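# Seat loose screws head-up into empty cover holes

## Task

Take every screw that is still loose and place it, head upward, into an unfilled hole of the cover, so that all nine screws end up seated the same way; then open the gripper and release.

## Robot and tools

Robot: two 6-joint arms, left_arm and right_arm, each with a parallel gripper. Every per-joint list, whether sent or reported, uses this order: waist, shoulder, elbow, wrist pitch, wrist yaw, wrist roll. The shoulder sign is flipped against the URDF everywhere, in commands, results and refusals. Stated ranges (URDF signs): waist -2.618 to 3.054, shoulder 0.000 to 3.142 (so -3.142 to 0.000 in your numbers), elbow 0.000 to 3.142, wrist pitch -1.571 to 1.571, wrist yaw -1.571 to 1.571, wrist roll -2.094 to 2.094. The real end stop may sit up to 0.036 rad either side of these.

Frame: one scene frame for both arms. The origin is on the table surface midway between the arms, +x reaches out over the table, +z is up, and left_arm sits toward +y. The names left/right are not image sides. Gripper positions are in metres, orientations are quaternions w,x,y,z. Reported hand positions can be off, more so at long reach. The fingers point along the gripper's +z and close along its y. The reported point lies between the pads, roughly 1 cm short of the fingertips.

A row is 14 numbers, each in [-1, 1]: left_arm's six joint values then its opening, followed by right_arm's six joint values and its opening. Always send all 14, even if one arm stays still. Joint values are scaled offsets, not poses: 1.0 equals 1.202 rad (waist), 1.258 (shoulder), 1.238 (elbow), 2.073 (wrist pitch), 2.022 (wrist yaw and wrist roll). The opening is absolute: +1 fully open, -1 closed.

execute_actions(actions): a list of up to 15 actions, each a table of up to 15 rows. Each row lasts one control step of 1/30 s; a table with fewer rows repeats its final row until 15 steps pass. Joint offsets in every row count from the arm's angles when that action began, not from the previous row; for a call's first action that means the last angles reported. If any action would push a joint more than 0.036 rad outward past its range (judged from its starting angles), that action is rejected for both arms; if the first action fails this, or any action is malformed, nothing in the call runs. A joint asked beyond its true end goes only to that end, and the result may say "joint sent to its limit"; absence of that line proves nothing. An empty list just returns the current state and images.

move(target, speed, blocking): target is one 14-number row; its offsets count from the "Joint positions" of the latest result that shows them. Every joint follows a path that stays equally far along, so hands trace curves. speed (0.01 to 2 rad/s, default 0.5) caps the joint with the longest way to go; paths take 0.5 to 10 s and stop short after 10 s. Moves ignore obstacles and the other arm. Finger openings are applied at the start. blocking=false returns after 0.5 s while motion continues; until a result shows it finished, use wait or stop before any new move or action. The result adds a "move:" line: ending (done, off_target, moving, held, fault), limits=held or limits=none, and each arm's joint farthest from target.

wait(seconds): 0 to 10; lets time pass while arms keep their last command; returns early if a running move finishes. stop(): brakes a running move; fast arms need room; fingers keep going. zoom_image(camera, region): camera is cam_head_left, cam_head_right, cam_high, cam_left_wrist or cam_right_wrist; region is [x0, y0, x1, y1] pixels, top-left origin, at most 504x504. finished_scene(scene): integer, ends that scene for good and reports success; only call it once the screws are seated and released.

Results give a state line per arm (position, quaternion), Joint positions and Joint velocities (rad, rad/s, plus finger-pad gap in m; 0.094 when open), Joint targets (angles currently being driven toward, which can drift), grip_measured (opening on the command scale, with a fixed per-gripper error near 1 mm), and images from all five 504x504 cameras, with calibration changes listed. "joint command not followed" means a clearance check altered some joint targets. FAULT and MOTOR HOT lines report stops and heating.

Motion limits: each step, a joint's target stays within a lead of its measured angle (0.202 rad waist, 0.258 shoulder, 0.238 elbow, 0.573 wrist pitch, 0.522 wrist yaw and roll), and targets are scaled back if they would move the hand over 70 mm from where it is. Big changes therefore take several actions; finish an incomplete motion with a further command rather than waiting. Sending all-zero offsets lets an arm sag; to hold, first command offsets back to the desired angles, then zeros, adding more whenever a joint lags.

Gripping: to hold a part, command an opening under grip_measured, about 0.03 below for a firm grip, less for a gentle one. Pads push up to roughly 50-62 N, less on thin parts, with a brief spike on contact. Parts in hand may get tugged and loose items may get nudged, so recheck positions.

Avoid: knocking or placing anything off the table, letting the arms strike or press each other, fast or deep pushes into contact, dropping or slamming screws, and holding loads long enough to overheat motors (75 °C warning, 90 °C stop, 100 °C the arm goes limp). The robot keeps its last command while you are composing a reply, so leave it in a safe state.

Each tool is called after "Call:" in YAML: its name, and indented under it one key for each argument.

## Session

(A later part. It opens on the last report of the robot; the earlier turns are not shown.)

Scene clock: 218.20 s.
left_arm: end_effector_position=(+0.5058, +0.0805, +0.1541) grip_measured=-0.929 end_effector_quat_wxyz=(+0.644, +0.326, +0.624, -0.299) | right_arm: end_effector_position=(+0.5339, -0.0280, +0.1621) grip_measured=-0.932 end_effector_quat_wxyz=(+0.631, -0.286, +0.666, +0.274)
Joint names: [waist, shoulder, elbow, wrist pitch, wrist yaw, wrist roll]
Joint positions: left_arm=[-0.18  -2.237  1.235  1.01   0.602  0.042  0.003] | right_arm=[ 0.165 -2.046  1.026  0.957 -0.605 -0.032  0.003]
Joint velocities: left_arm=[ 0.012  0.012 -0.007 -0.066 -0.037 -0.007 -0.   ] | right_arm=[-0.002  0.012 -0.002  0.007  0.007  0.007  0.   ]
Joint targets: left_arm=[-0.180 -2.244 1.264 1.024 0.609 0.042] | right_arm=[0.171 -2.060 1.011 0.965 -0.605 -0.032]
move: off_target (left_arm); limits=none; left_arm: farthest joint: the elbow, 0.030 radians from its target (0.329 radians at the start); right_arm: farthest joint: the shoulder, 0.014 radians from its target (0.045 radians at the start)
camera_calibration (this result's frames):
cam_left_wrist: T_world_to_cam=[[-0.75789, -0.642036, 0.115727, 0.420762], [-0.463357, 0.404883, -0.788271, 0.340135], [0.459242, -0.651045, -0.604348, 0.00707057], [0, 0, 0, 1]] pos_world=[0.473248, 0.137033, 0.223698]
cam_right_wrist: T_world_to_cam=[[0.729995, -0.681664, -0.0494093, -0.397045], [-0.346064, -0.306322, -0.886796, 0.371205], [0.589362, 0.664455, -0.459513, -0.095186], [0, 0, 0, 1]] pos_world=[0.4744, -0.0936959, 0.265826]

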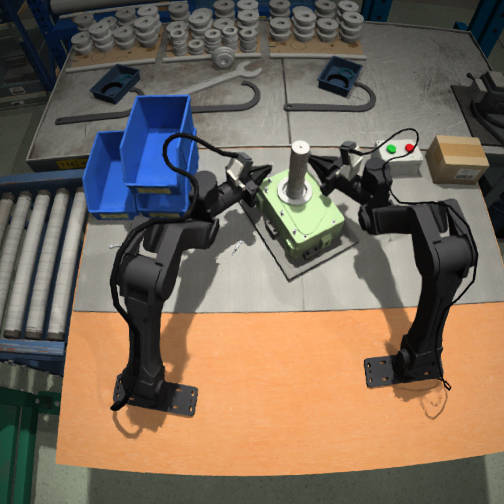

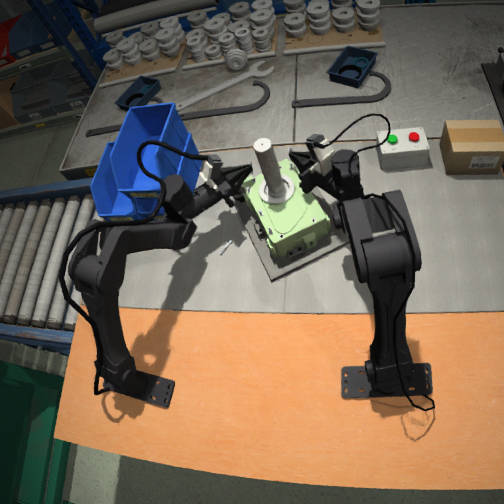

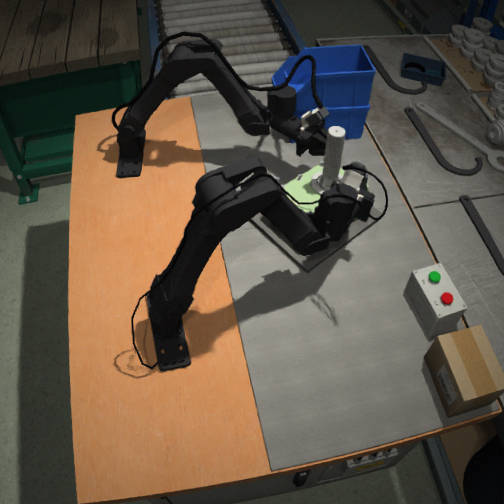

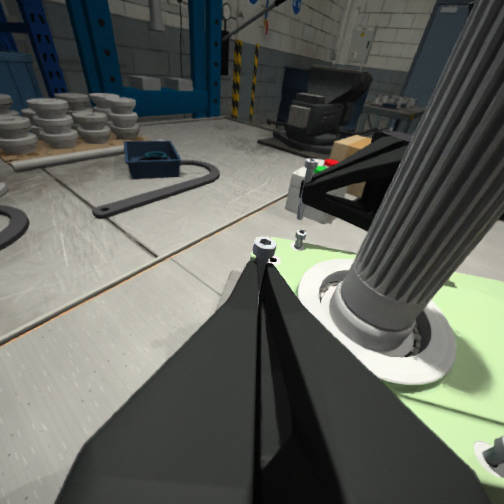

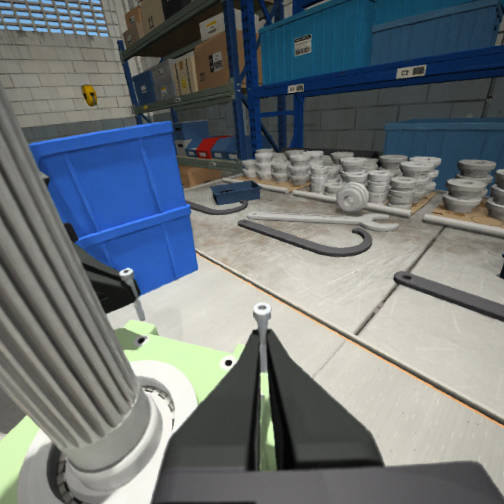

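Call:
move:
  target: [0,-0.005,0.02,0.005,0.004,0,-0.96,0.063,-0.060,0.101,-0.034,0,0,-0.965]
  speed: 0.1

Call:
zoom_image:
  camera: "cam_right_wrist"
  region: [90,250,250,390]

Call:
zoom_image:
  camera: "cam_left_wrist"
  region: [220,150,360,290]

Call:
zoom_image:
  camera: "cam_head_right"
  region: [220,140,320,210]

Scene clock: 233.80 s.
left_arm: end_effector_position=(+0.5058, +0.0805, +0.1542) grip_measured=-0.929 end_effector_quat_wxyz=(+0.644, +0.326, +0.624, -0.299) | right_arm: end_effector_position=(+0.5374, +0.0102, +0.1559) grip_measured=-0.932 end_effector_quat_wxyz=(+0.615, -0.307, +0.663, +0.296)
Joint names: [waist, shoulder, elbow, wrist pitch, wrist yaw, wrist roll]
Joint positions: left_arm=[-0.18  -2.237  1.235  1.011  0.602  0.042  0.003] | right_arm=[ 0.232 -2.107  1.119  0.905 -0.605 -0.032  0.003]
Joint velocities: left_arm=[-0.017  0.032 -0.017 -0.037 -0.022 -0.051 -0.   ] | right_arm=[ 0.002  0.012 -0.002  0.066 -0.007 -0.007 -0.001]
Joint targets: left_arm=[-0.180 -2.243 1.260 1.021 0.610 0.042] | right_arm=[0.241 -2.121 1.151 0.886 -0.605 -0.032]
move: off_target (left_arm, right_arm); limits=none; left_arm: farthest joint: the elbow, 0.025 radians from its target (0.025 radians at the start); right_arm: farthest joint: the elbow, 0.032 radians from its target (0.125 radians at the start)
camera_calibration (this result's frames):
cam_left_wrist: T_world_to_cam=[[-0.757932, -0.642022, 0.115528, 0.420803], [-0.463071, 0.40479, -0.788486, 0.340096], [0.459461, -0.651117, -0.604105, 0.00697843], [0, 0, 0, 1]] pos_world=[0.473222, 0.137041, 0.223763]
cam_right_wrist: T_world_to_cam=[[0.772572, -0.632035, -0.0605344, -0.395506], [-0.341511, -0.333278, -0.878804, 0.375219], [0.53526, 0.699612, -0.473328, -0.0946], [0, 0, 0, 1]] pos_world=[0.484334, -0.0587382, 0.261025]

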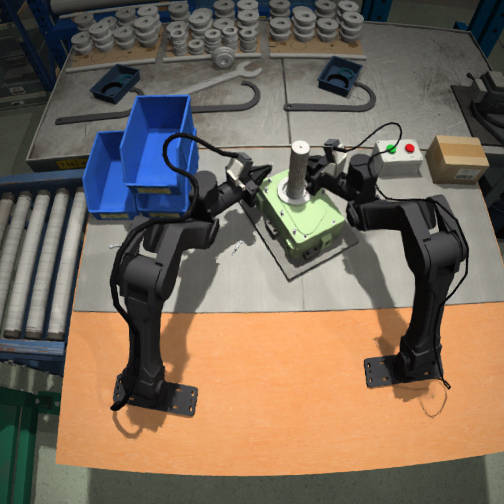

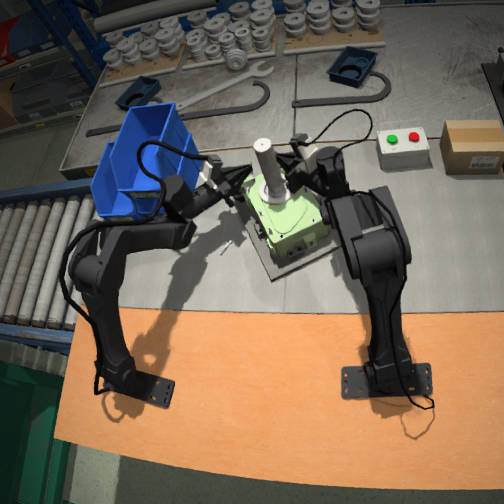

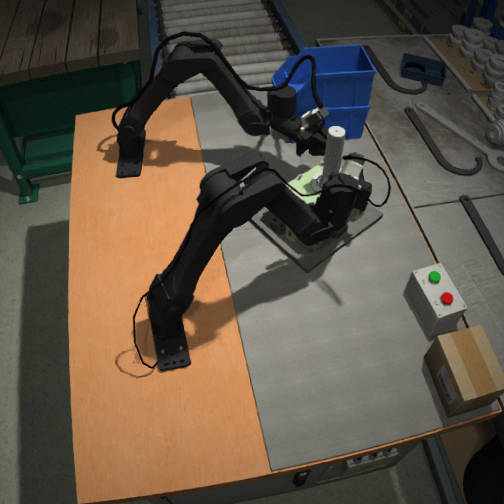

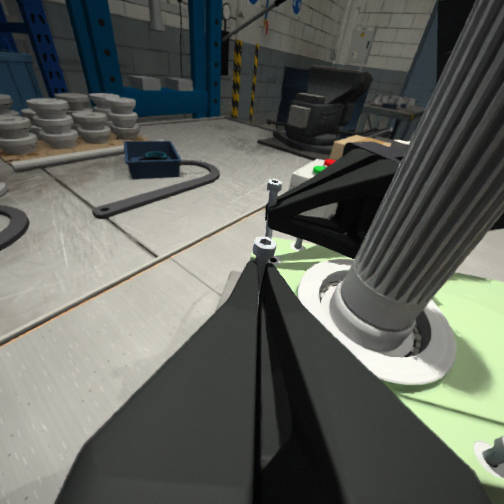

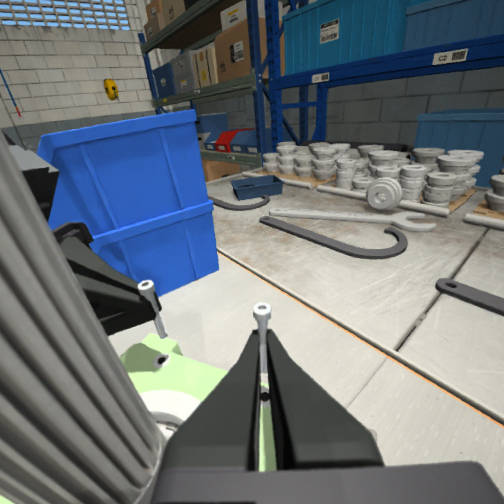

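Region (90, 250, 250, 390) of cam_right_wrist's 504x504 image, scaled by 3.150, with more detail than that image has; it fills the top 441 rows of this view, and the rest is white.

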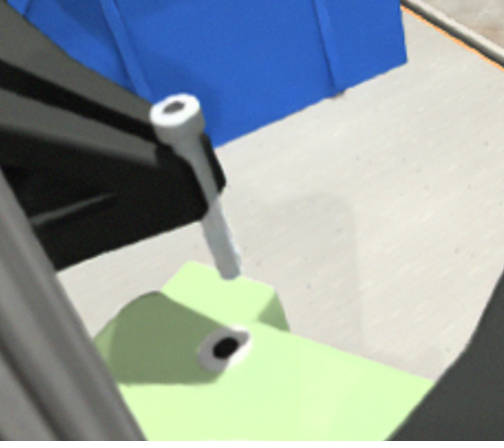

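Region (220, 150, 360, 290) of cam_left_wrist's 504x504 image, scaled by 3.600, with more detail than that image has.

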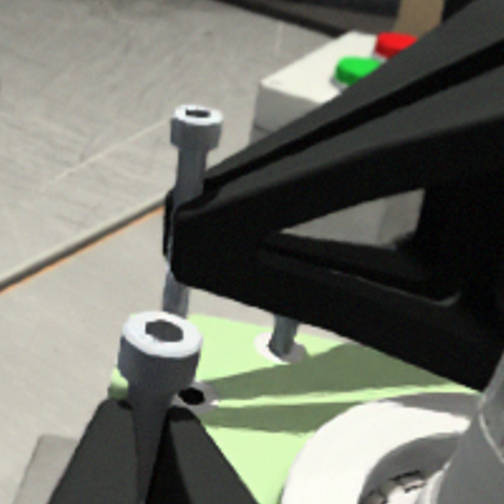

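Region (220, 140, 320, 210) of cam_head_right's 504x504 image, scaled by 5.040, with more detail than that image has; it fills the top 353 rows of this view, and the rest is white.

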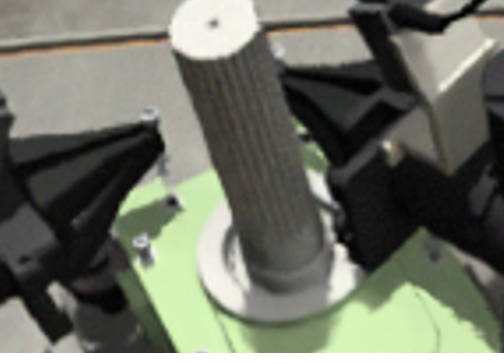

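Call:
move:
  target: [-0.015,-0.005,-0.042,0.014,0.004,0,-0.96,-0.011,-0.008,-0.036,-0.005,0,0,-0.965]
  speed: 0.03

Call:
zoom_image:
  camera: "cam_right_wrist"
  region: [110,270,280,420]

Call:
zoom_image:
  camera: "cam_left_wrist"
  region: [220,150,360,290]

Call:
zoom_image:
  camera: "cam_head_right"
  region: [220,140,320,210]

Scene clock: 253.70 s.
left_arm: end_effector_position=(+0.4971, +0.0775, +0.1433) grip_measured=-0.929 end_effector_quat_wxyz=(+0.635, +0.329, +0.630, -0.303) | right_arm: end_effector_position=(+0.5356, +0.0097, +0.1558) grip_measured=-0.932 end_effector_quat_wxyz=(+0.618, -0.308, +0.660, +0.296)
Joint names: [waist, shoulder, elbow, wrist pitch, wrist yaw, wrist roll]
Joint positions: left_arm=[-0.189 -2.237  1.2    1.026  0.602  0.042  0.003] | right_arm=[ 0.232 -2.107  1.107  0.927 -0.605 -0.032  0.003]
Joint velocities: left_arm=[-0.002  0.012 -0.012  0.037  0.007  0.066  0.001] | right_arm=[-0.017  0.007  0.017 -0.125  0.066 -0.051  0.   ]
Joint targets: left_arm=[-0.198 -2.243 1.183 1.040 0.610 0.042] | right_arm=[0.219 -2.117 1.074 0.895 -0.605 -0.032]
move: off_target (right_arm); limits=none; left_arm: farthest joint: the elbow, 0.017 radians from its target (0.052 radians at the start); right_arm: farthest joint: the elbow, 0.032 radians from its target (0.044 radians at the start)
camera_calibration (this result's frames):
cam_left_wrist: T_world_to_cam=[[-0.761659, -0.635558, 0.12626, 0.413427], [-0.474472, 0.41432, -0.776669, 0.331996], [0.441306, -0.651464, -0.617125, 0.0133697], [0, 0, 0, 1]] pos_world=[0.466513, 0.133914, 0.213903]
cam_right_wrist: T_world_to_cam=[[0.773102, -0.631885, -0.0550835, -0.395575], [-0.333428, -0.330991, -0.882763, 0.370599], [0.539573, 0.700833, -0.466578, -0.0967008], [0, 0, 0, 1]] pos_world=[0.481565, -0.0595219, 0.260243]

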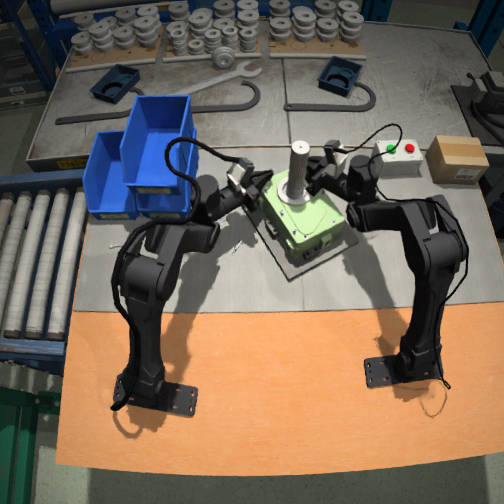

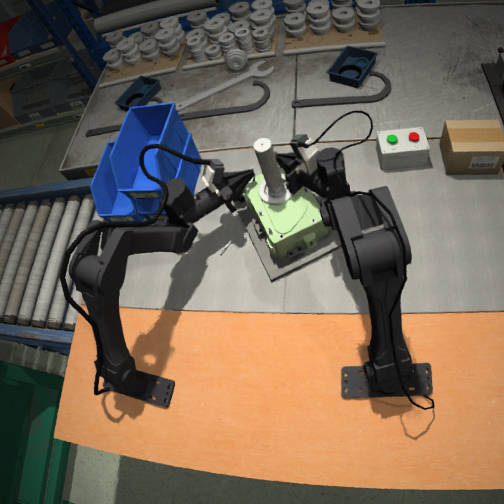

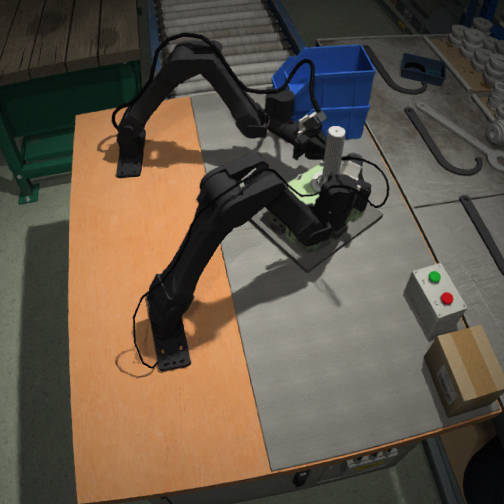

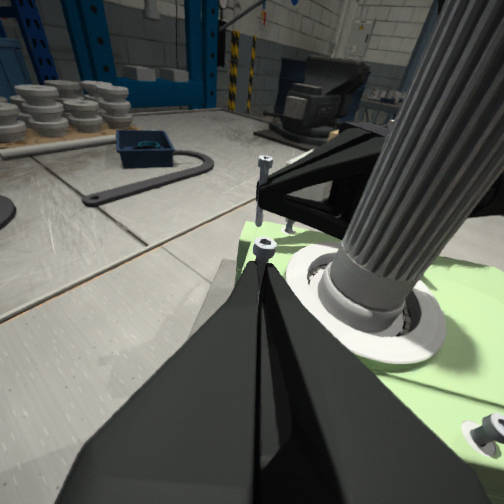

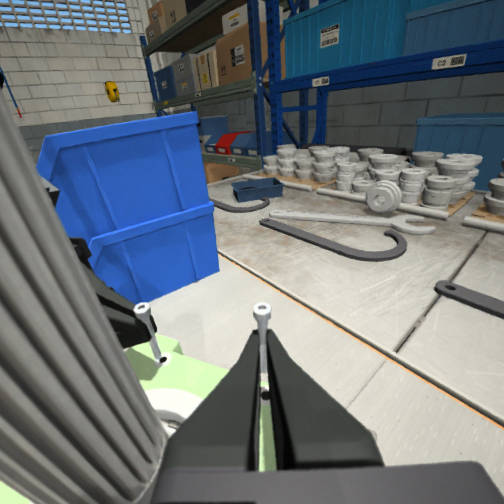

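Region (110, 270, 280, 420) of cam_right_wrist's 504x504 image, scaled by 2.965, with more detail than that image has; it fills the top 445 rows of this view, and the rest is white.

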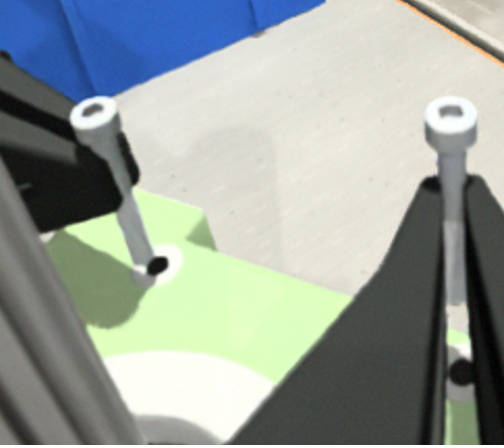

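Region (220, 150, 360, 290) of cam_left_wrist's 504x504 image, scaled by 3.600, with more detail than that image has.

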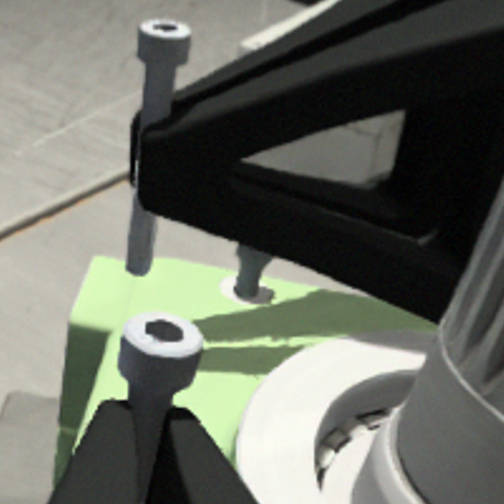

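Region (220, 140, 320, 210) of cam_head_right's 504x504 image, scaled by 5.040, with more detail than that image has; it fills the top 353 rows of this view, and the rest is white.

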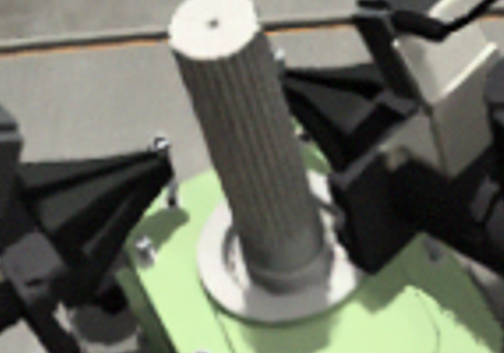

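Call:
move:
  target: [-0.004,-0.018,-0.012,0.005,0.004,0,-0.96,0,0.025,0,0,0,0,-0.965]
  speed: 0.02

Call:
zoom_image:
  camera: "cam_right_wrist"
  region: [120,290,210,390]

Call:
zoom_image:
  camera: "cam_head_right"
  region: [230,155,280,195]

Scene clock: 288.60 s.
left_arm: end_effector_position=(+0.4971, +0.0775, +0.1435) grip_measured=-0.929 end_effector_quat_wxyz=(+0.635, +0.329, +0.630, -0.303) | right_arm: end_effector_position=(+0.5357, +0.0097, +0.1565) grip_measured=-0.932 end_effector_quat_wxyz=(+0.619, -0.308, +0.659, +0.296)
Joint names: [waist, shoulder, elbow, wrist pitch, wrist yaw, wrist roll]
Joint positions: left_arm=[-0.189 -2.237  1.2    1.026  0.602  0.042  0.003] | right_arm=[ 0.232 -2.107  1.107  0.93  -0.605 -0.032  0.003]
Joint velocities: left_arm=[ 0.002 -0.007 -0.012  0.007 -0.022 -0.007 -0.   ] | right_arm=[ 0.017 -0.007  0.002 -0.066 -0.051  0.022  0.001]
Joint targets: left_arm=[-0.194 -2.259 1.185 1.036 0.610 0.042] | right_arm=[0.232 -2.076 1.107 0.926 -0.605 -0.032]
move: off_target (left_arm, right_arm); limits=none; left_arm: farthest joint: the shoulder, 0.023 radians from its target (0.023 radians at the start); right_arm: farthest joint: the shoulder, 0.032 radians from its target (0.032 radians at the start)
camera_calibration (this result's frames):
cam_left_wrist: T_world_to_cam=[[-0.761751, -0.635527, 0.125863, 0.413507], [-0.47391, 0.414131, -0.777113, 0.331925], [0.441752, -0.651614, -0.616647, 0.0131921], [0, 0, 0, 1]] pos_world=[0.466464, 0.133931, 0.214033]
cam_right_wrist: T_world_to_cam=[[0.773251, -0.631839, -0.0535003, -0.395893], [-0.330777, -0.329944, -0.884151, 0.370064], [0.540989, 0.701368, -0.464127, -0.0975402], [0, 0, 0, 1]] pos_world=[0.481301, -0.0596287, 0.260741]

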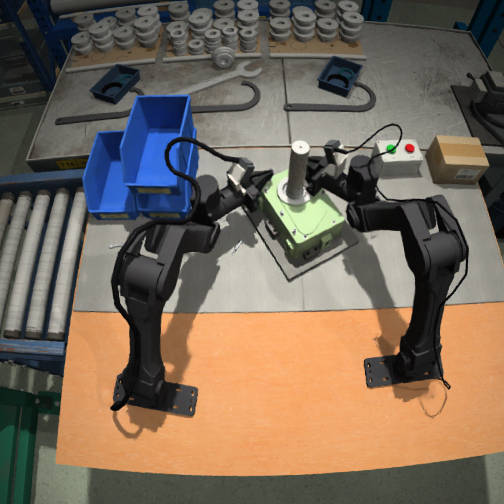

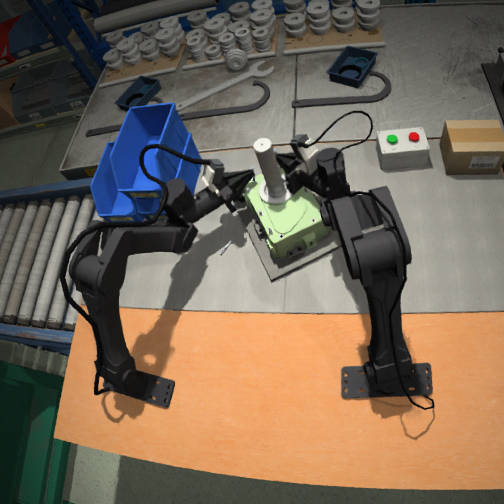

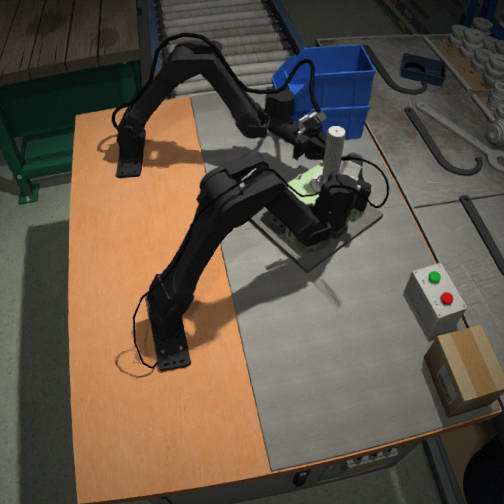

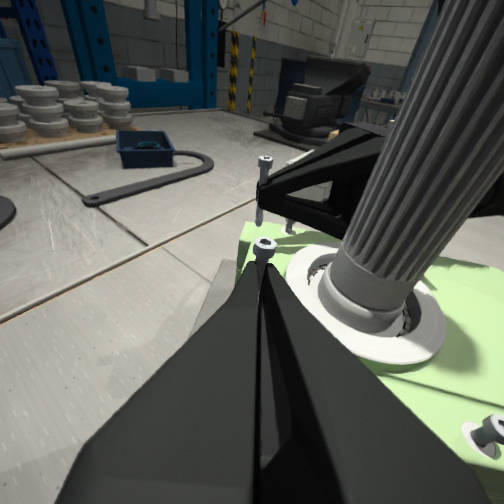

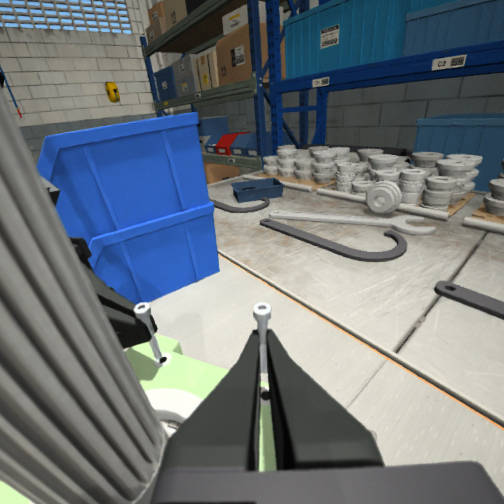

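Region (120, 290, 210, 390) of cam_right_wrist's 504x504 image, scaled by 5.040, with more detail than that image has; it fills the left 454 columns of this view, and the rest is white.

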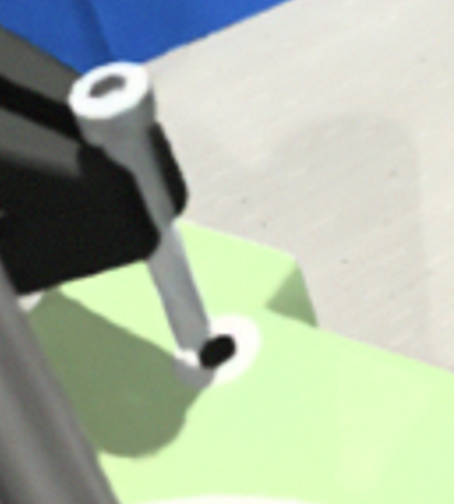

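Region (230, 155, 280, 195) of cam_head_right's 504x504 image, scaled by 10.080, with more detail than that image has; it fills the top 403 rows of this view, and the rest is white.

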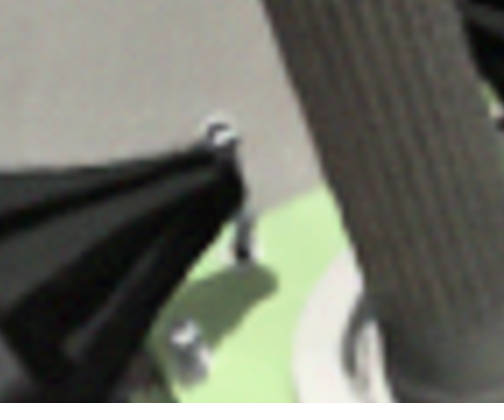

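Call:
execute_actions:
  actions: []

Scene clock: 316.33 s.
left_arm: end_effector_position=(+0.4971, +0.0775, +0.1435) grip_measured=-0.929 end_effector_quat_wxyz=(+0.635, +0.329, +0.630, -0.303) | right_arm: end_effector_position=(+0.5357, +0.0097, +0.1565) grip_measured=-0.932 end_effector_quat_wxyz=(+0.619, -0.308, +0.659, +0.296)
Joint names: [waist, shoulder, elbow, wrist pitch, wrist yaw, wrist roll]
Joint positions: left_arm=[-0.189 -2.237  1.2    1.026  0.602  0.042  0.003] | right_arm=[ 0.232 -2.107  1.107  0.93  -0.605 -0.032  0.003]
Joint velocities: left_arm=[ 0.017 -0.007  0.012 -0.007 -0.051 -0.037 -0.   ] | right_arm=[ 0.002  0.002 -0.012  0.007 -0.051 -0.066 -0.001]
Joint targets: left_arm=[-0.194 -2.259 1.185 1.036 0.610 0.042] | right_arm=[0.232 -2.076 1.107 0.926 -0.605 -0.032]
camera_calibration (this result's frames):
cam_left_wrist: T_world_to_cam=[[-0.761751, -0.635527, 0.125863, 0.413507], [-0.47391, 0.414131, -0.777113, 0.331925], [0.441752, -0.651614, -0.616647, 0.0131921], [0, 0, 0, 1]] pos_world=[0.466464, 0.133931, 0.214033]
cam_right_wrist: T_world_to_cam=[[0.773251, -0.631839, -0.0535003, -0.395893], [-0.330777, -0.329944, -0.884151, 0.370064], [0.540989, 0.701368, -0.464127, -0.0975402], [0, 0, 0, 1]] pos_world=[0.481301, -0.0596287, 0.260741]

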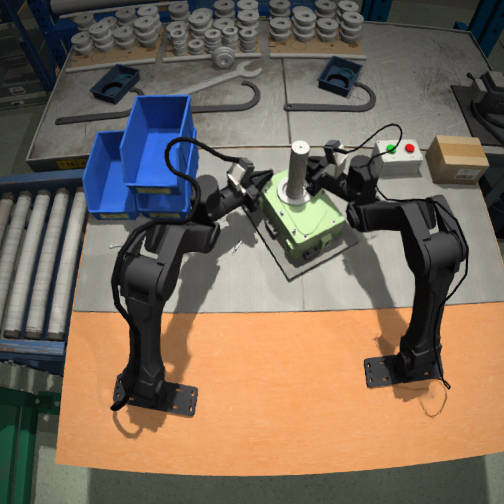

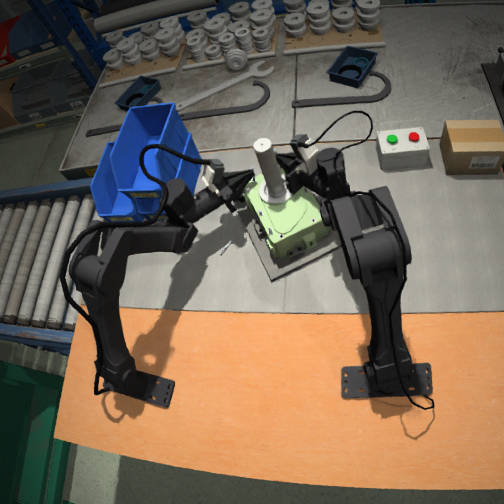

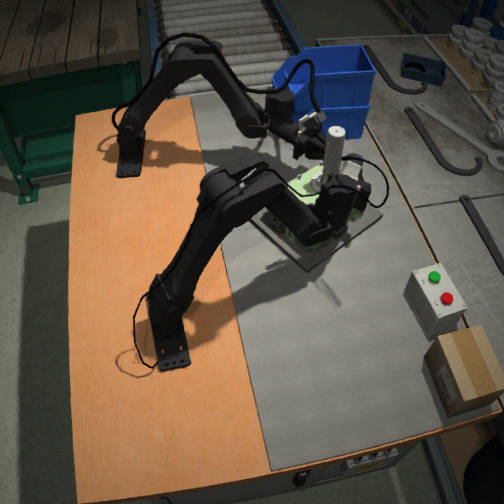

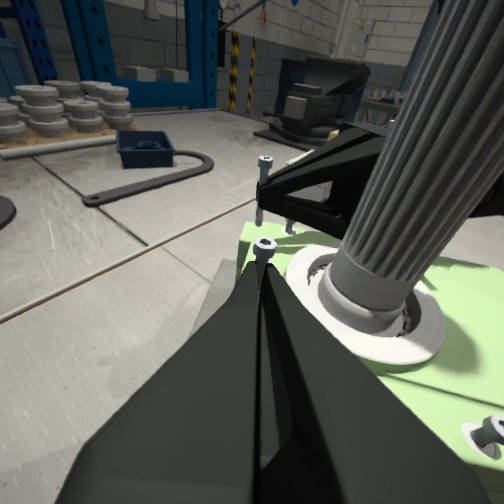

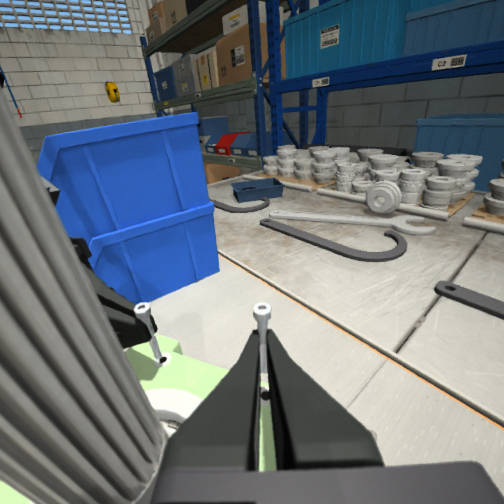

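Call:
move:
  target: [0,0,0.031,0,0,0,-0.96,0,0,0,0,0,0,-0.965]
  speed: 0.03

Call:
zoom_image:
  camera: "cam_right_wrist"
  region: [120,290,210,390]

Call:
zoom_image:
  camera: "cam_head_right"
  region: [230,155,280,195]

Scene clock: 324.73 s.
left_arm: end_effector_position=(+0.4994, +0.0767, +0.1488) grip_measured=-0.929 end_effector_quat_wxyz=(+0.640, +0.329, +0.625, -0.302) | right_arm: end_effector_position=(+0.5357, +0.0097, +0.1566) grip_measured=-0.932 end_effector_quat_wxyz=(+0.620, -0.308, +0.659, +0.296)
Joint names: [waist, shoulder, elbow, wrist pitch, wrist yaw, wrist roll]
Joint positions: left_arm=[-0.189 -2.237  1.213  1.026  0.602  0.042  0.003] | right_arm=[ 0.232 -2.107  1.107  0.93  -0.605 -0.032  0.003]
Joint velocities: left_arm=[ 0.007  0.017  0.007  0.037 -0.007 -0.11  -0.001] | right_arm=[-0.002 -0.012  0.007  0.051  0.022 -0.007  0.   ]
Joint targets: left_arm=[-0.189 -2.237 1.238 1.026 0.602 0.042] | right_arm=[0.232 -2.107 1.107 0.930 -0.605 -0.032]
move: off_target (left_arm); limits=none; left_arm: farthest joint: the elbow, 0.025 radians from its target (0.039 radians at the start); right_arm: farthest joint: the waist, 0.000 radians from its target (0.000 radians at the start)
camera_calibration (this result's frames):
cam_left_wrist: T_world_to_cam=[[-0.7633, -0.635007, 0.118912, 0.415862], [-0.464025, 0.410812, -0.784802, 0.333881], [0.449504, -0.654217, -0.608232, 0.0100116], [0, 0, 0, 1]] pos_world=[0.467857, 0.133463, 0.218669]
cam_right_wrist: T_world_to_cam=[[0.773271, -0.631833, -0.0532821, -0.395937], [-0.330452, -0.329852, -0.884307, 0.369989], [0.541159, 0.701416, -0.463856, -0.0976402], [0, 0, 0, 1]] pos_world=[0.481269, -0.0596379, 0.260796]

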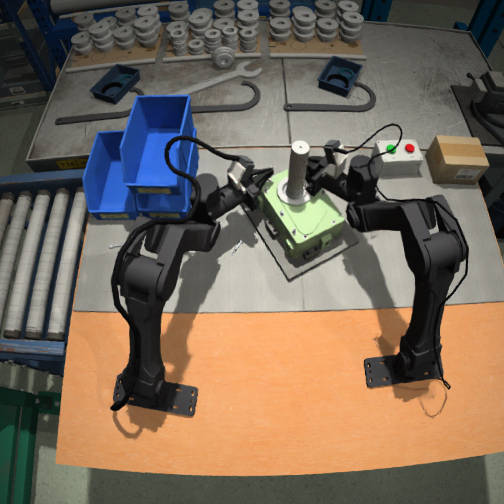

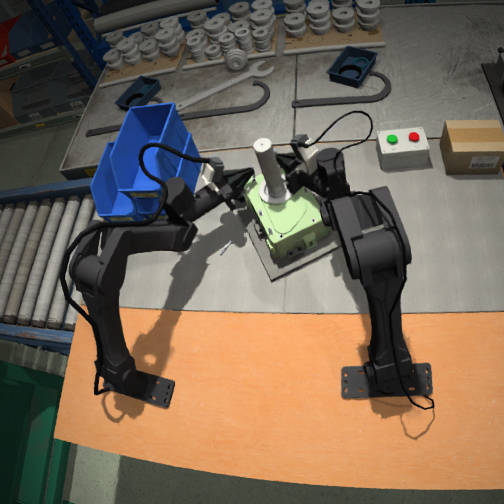

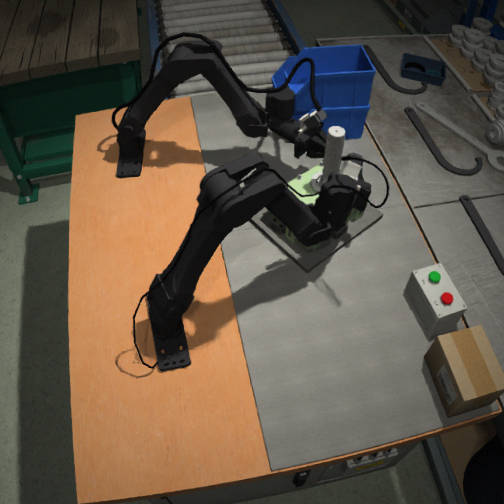

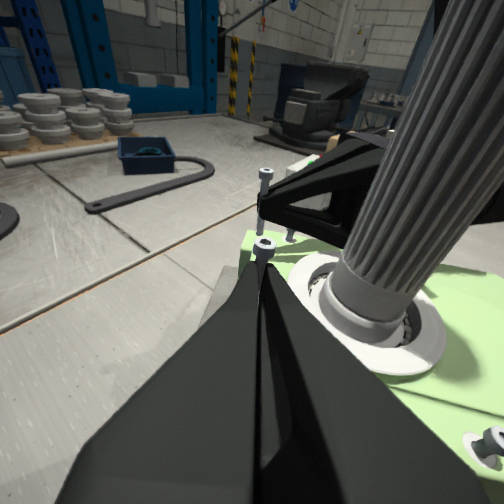

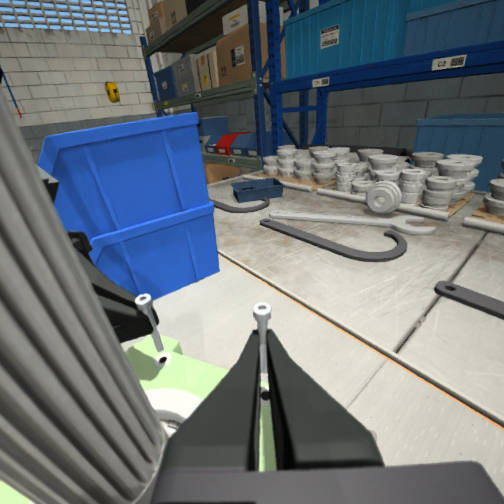

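Region (120, 290, 210, 390) of cam_right_wrist's 504x504 image, scaled by 5.040, with more detail than that image has; it fills the left 454 columns of this view, and the rest is white.

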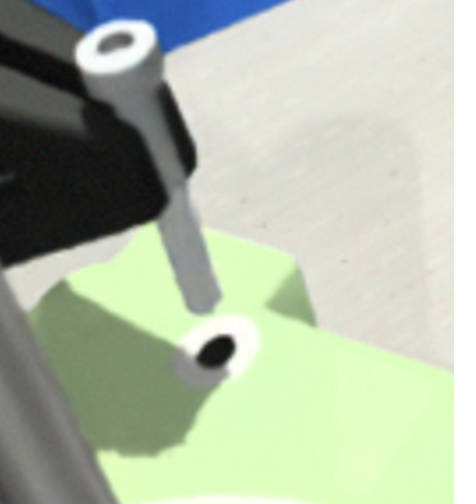

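Region (230, 155, 280, 195) of cam_head_right's 504x504 image, scaled by 10.080, with more detail than that image has; it fills the top 403 rows of this view, and the rest is white.

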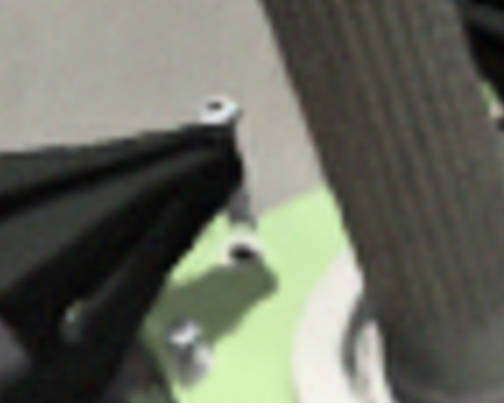

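Aligned. Descend (keeping the elbow target).

Call:
move:
  target: [0,-0.028,0.018,0,0,0,-0.96,0,0,0,0,0,0,-0.965]
  speed: 0.015

Call:
zoom_image:
  camera: "cam_right_wrist"
  region: [120,290,210,390]

Call:
zoom_image:
  camera: "cam_head_right"
  region: [230,155,280,195]

Scene clock: 340.90 s.
left_arm: end_effector_position=(+0.4998, +0.0766, +0.1400) grip_measured=-0.929 end_effector_quat_wxyz=(+0.635, +0.328, +0.630, -0.303) | right_arm: end_effector_position=(+0.5357, +0.0097, +0.1566) grip_measured=-0.932 end_effector_quat_wxyz=(+0.620, -0.308, +0.659, +0.296)
Joint names: [waist, shoulder, elbow, wrist pitch, wrist yaw, wrist roll]
Joint positions: left_arm=[-0.189 -2.252  1.213  1.026  0.602  0.042  0.003] | right_arm=[ 0.232 -2.107  1.107  0.93  -0.605 -0.032  0.003]
Joint velocities: left_arm=[-0.012  0.002  0.017  0.022  0.007  0.007 -0.001] | right_arm=[-0.002 -0.007 -0.002 -0.007  0.066 -0.022 -0.002]
Joint targets: left_arm=[-0.189 -2.272 1.235 1.026 0.602 0.042] | right_arm=[0.232 -2.107 1.107 0.930 -0.605 -0.032]
move: off_target (left_arm); limits=none; left_arm: farthest joint: the elbow, 0.022 radians from its target (0.022 radians at the start); right_arm: farthest joint: the waist, 0.000 radians from its target (0.000 radians at the start)
camera_calibration (this result's frames):
cam_left_wrist: T_world_to_cam=[[-0.761476, -0.635619, 0.127052, 0.415107], [-0.475595, 0.414697, -0.775781, 0.331466], [0.440413, -0.651164, -0.618079, 0.0101259], [0, 0, 0, 1]] pos_world=[0.469278, 0.132985, 0.210664]
cam_right_wrist: T_world_to_cam=[[0.773271, -0.631833, -0.0532821, -0.395937], [-0.330452, -0.329852, -0.884307, 0.369989], [0.541159, 0.701416, -0.463856, -0.0976402], [0, 0, 0, 1]] pos_world=[0.481269, -0.0596379, 0.260796]

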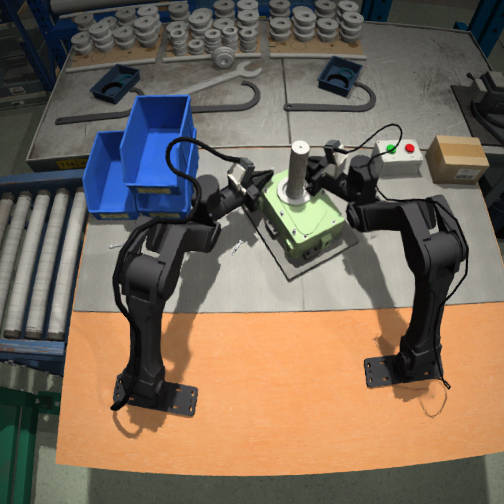

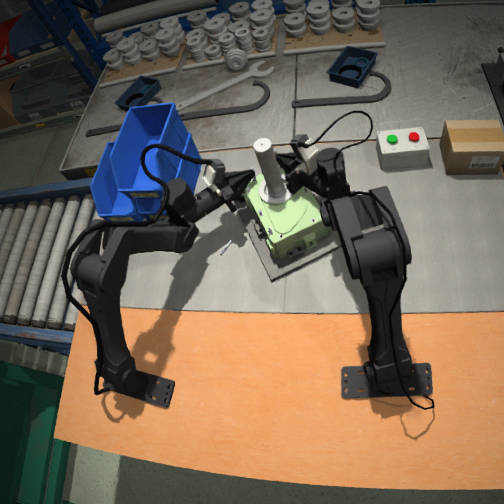

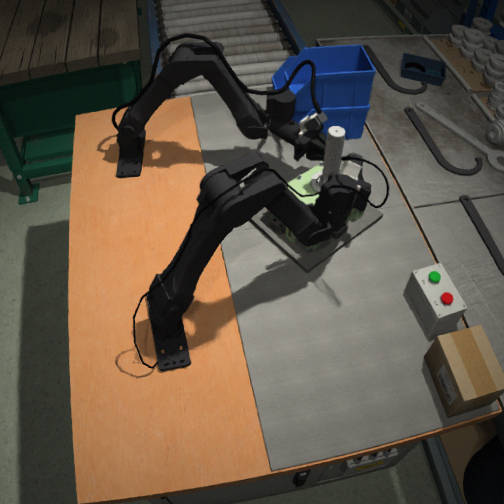

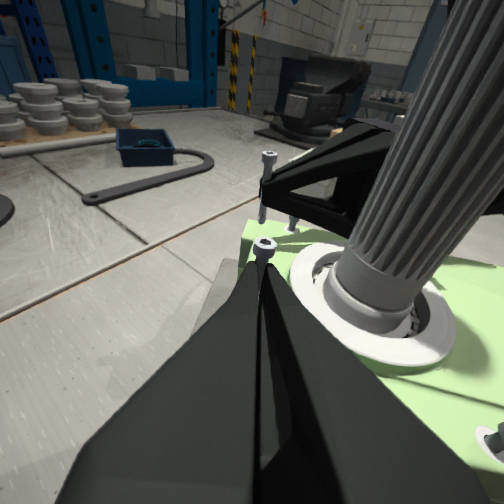

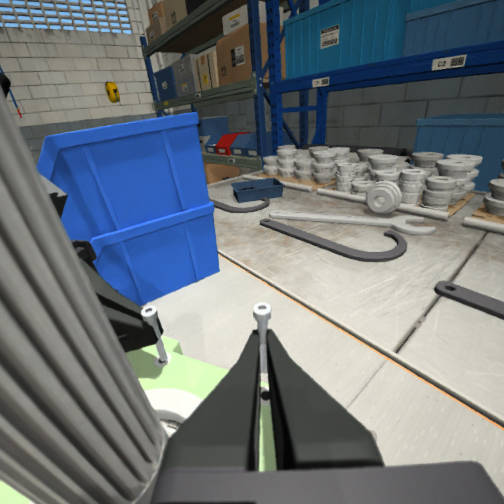

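Region (120, 290, 210, 390) of cam_right_wrist's 504x504 image, scaled by 5.040, with more detail than that image has; it fills the left 454 columns of this view, and the rest is white.

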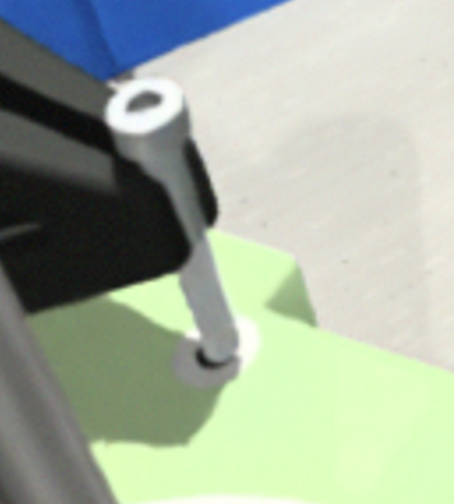

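Region (230, 155, 280, 195) of cam_head_right's 504x504 image, scaled by 10.080, with more detail than that image has; it fills the top 403 rows of this view, and the rest is white.

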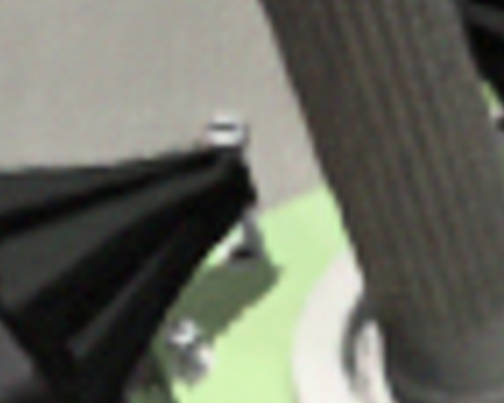

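Call:
move:
  target: [0,-0.025,0.016,0,0,0,-0.96,0,0,0,0,0,0,-0.965]
  speed: 0.015

Call:
zoom_image:
  camera: "cam_right_wrist"
  region: [120,290,210,390]

Scene clock: 347.70 s.
left_arm: end_effector_position=(+0.5000, +0.0766, +0.1363) grip_measured=-0.929 end_effector_quat_wxyz=(+0.633, +0.328, +0.632, -0.304) | right_arm: end_effector_position=(+0.5357, +0.0097, +0.1566) grip_measured=-0.932 end_effector_quat_wxyz=(+0.620, -0.308, +0.659, +0.296)
Joint names: [waist, shoulder, elbow, wrist pitch, wrist yaw, wrist roll]
Joint positions: left_arm=[-0.189 -2.26   1.213  1.03   0.602  0.042  0.003] | right_arm=[ 0.232 -2.107  1.107  0.93  -0.605 -0.032  0.003]
Joint velocities: left_arm=[-0.007 -0.002 -0.007  0.037 -0.022 -0.051 -0.001] | right_arm=[ 0.017  0.007 -0.012 -0.11  -0.007  0.081  0.   ]
Joint targets: left_arm=[-0.189 -2.284 1.233 1.026 0.602 0.042] | right_arm=[0.232 -2.107 1.107 0.930 -0.605 -0.032]
move: off_target (left_arm); limits=none; left_arm: farthest joint: the shoulder, 0.023 radians from its target (0.031 radians at the start); right_arm: farthest joint: the waist, 0.000 radians from its target (0.000 radians at the start)
camera_calibration (this result's frames):
cam_left_wrist: T_world_to_cam=[[-0.76092, -0.635806, 0.129429, 0.415081], [-0.478955, 0.415826, -0.773105, 0.329894], [0.437725, -0.650261, -0.620933, 0.00937577], [0, 0, 0, 1]] pos_world=[0.469744, 0.132829, 0.207141]
cam_right_wrist: T_world_to_cam=[[0.773271, -0.631833, -0.0532821, -0.395937], [-0.330452, -0.329852, -0.884307, 0.369989], [0.541159, 0.701416, -0.463856, -0.0976402], [0, 0, 0, 1]] pos_world=[0.481269, -0.0596379, 0.260796]

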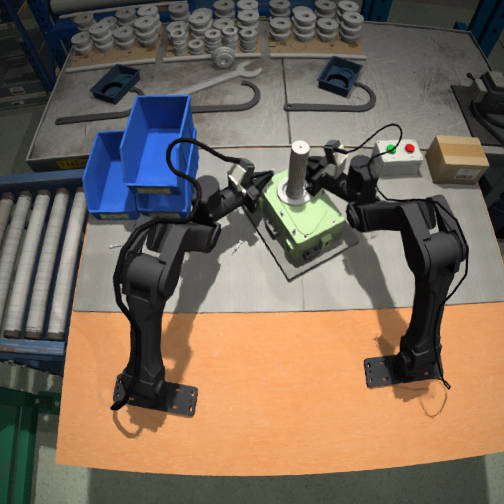

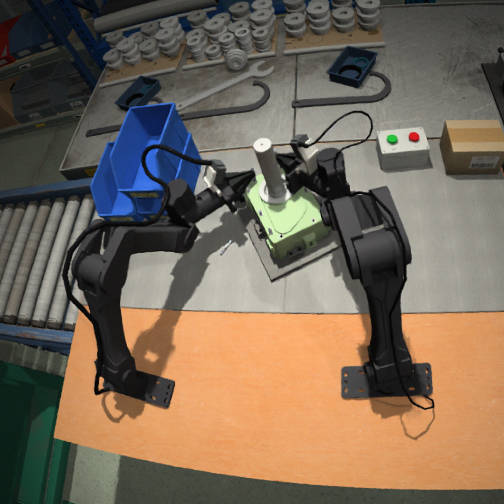

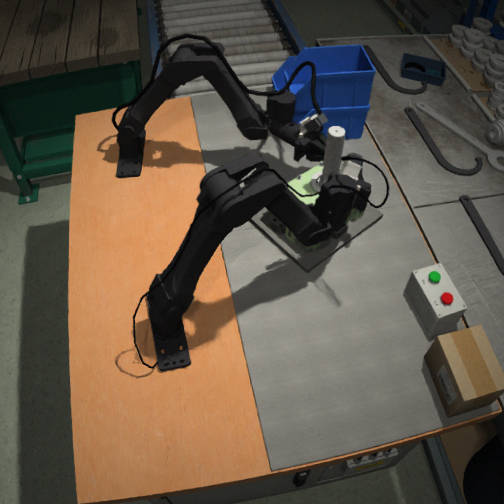

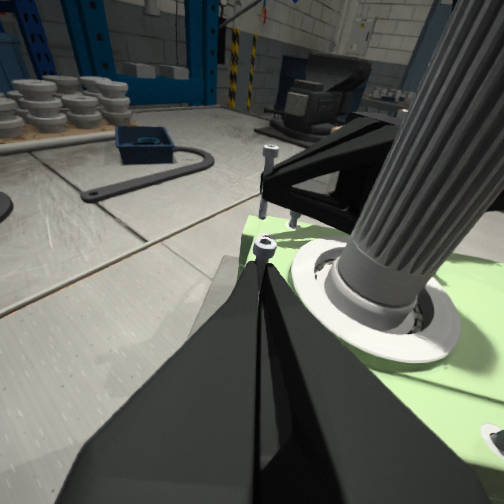

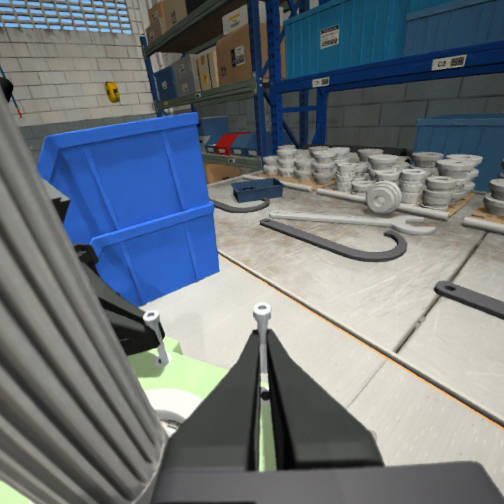

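Region (120, 290, 210, 390) of cam_right_wrist's 504x504 image, scaled by 5.040, with more detail than that image has; it fills the left 454 columns of this view, and the rest is white.

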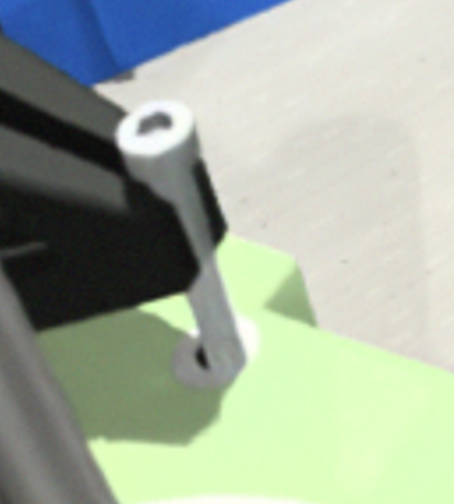

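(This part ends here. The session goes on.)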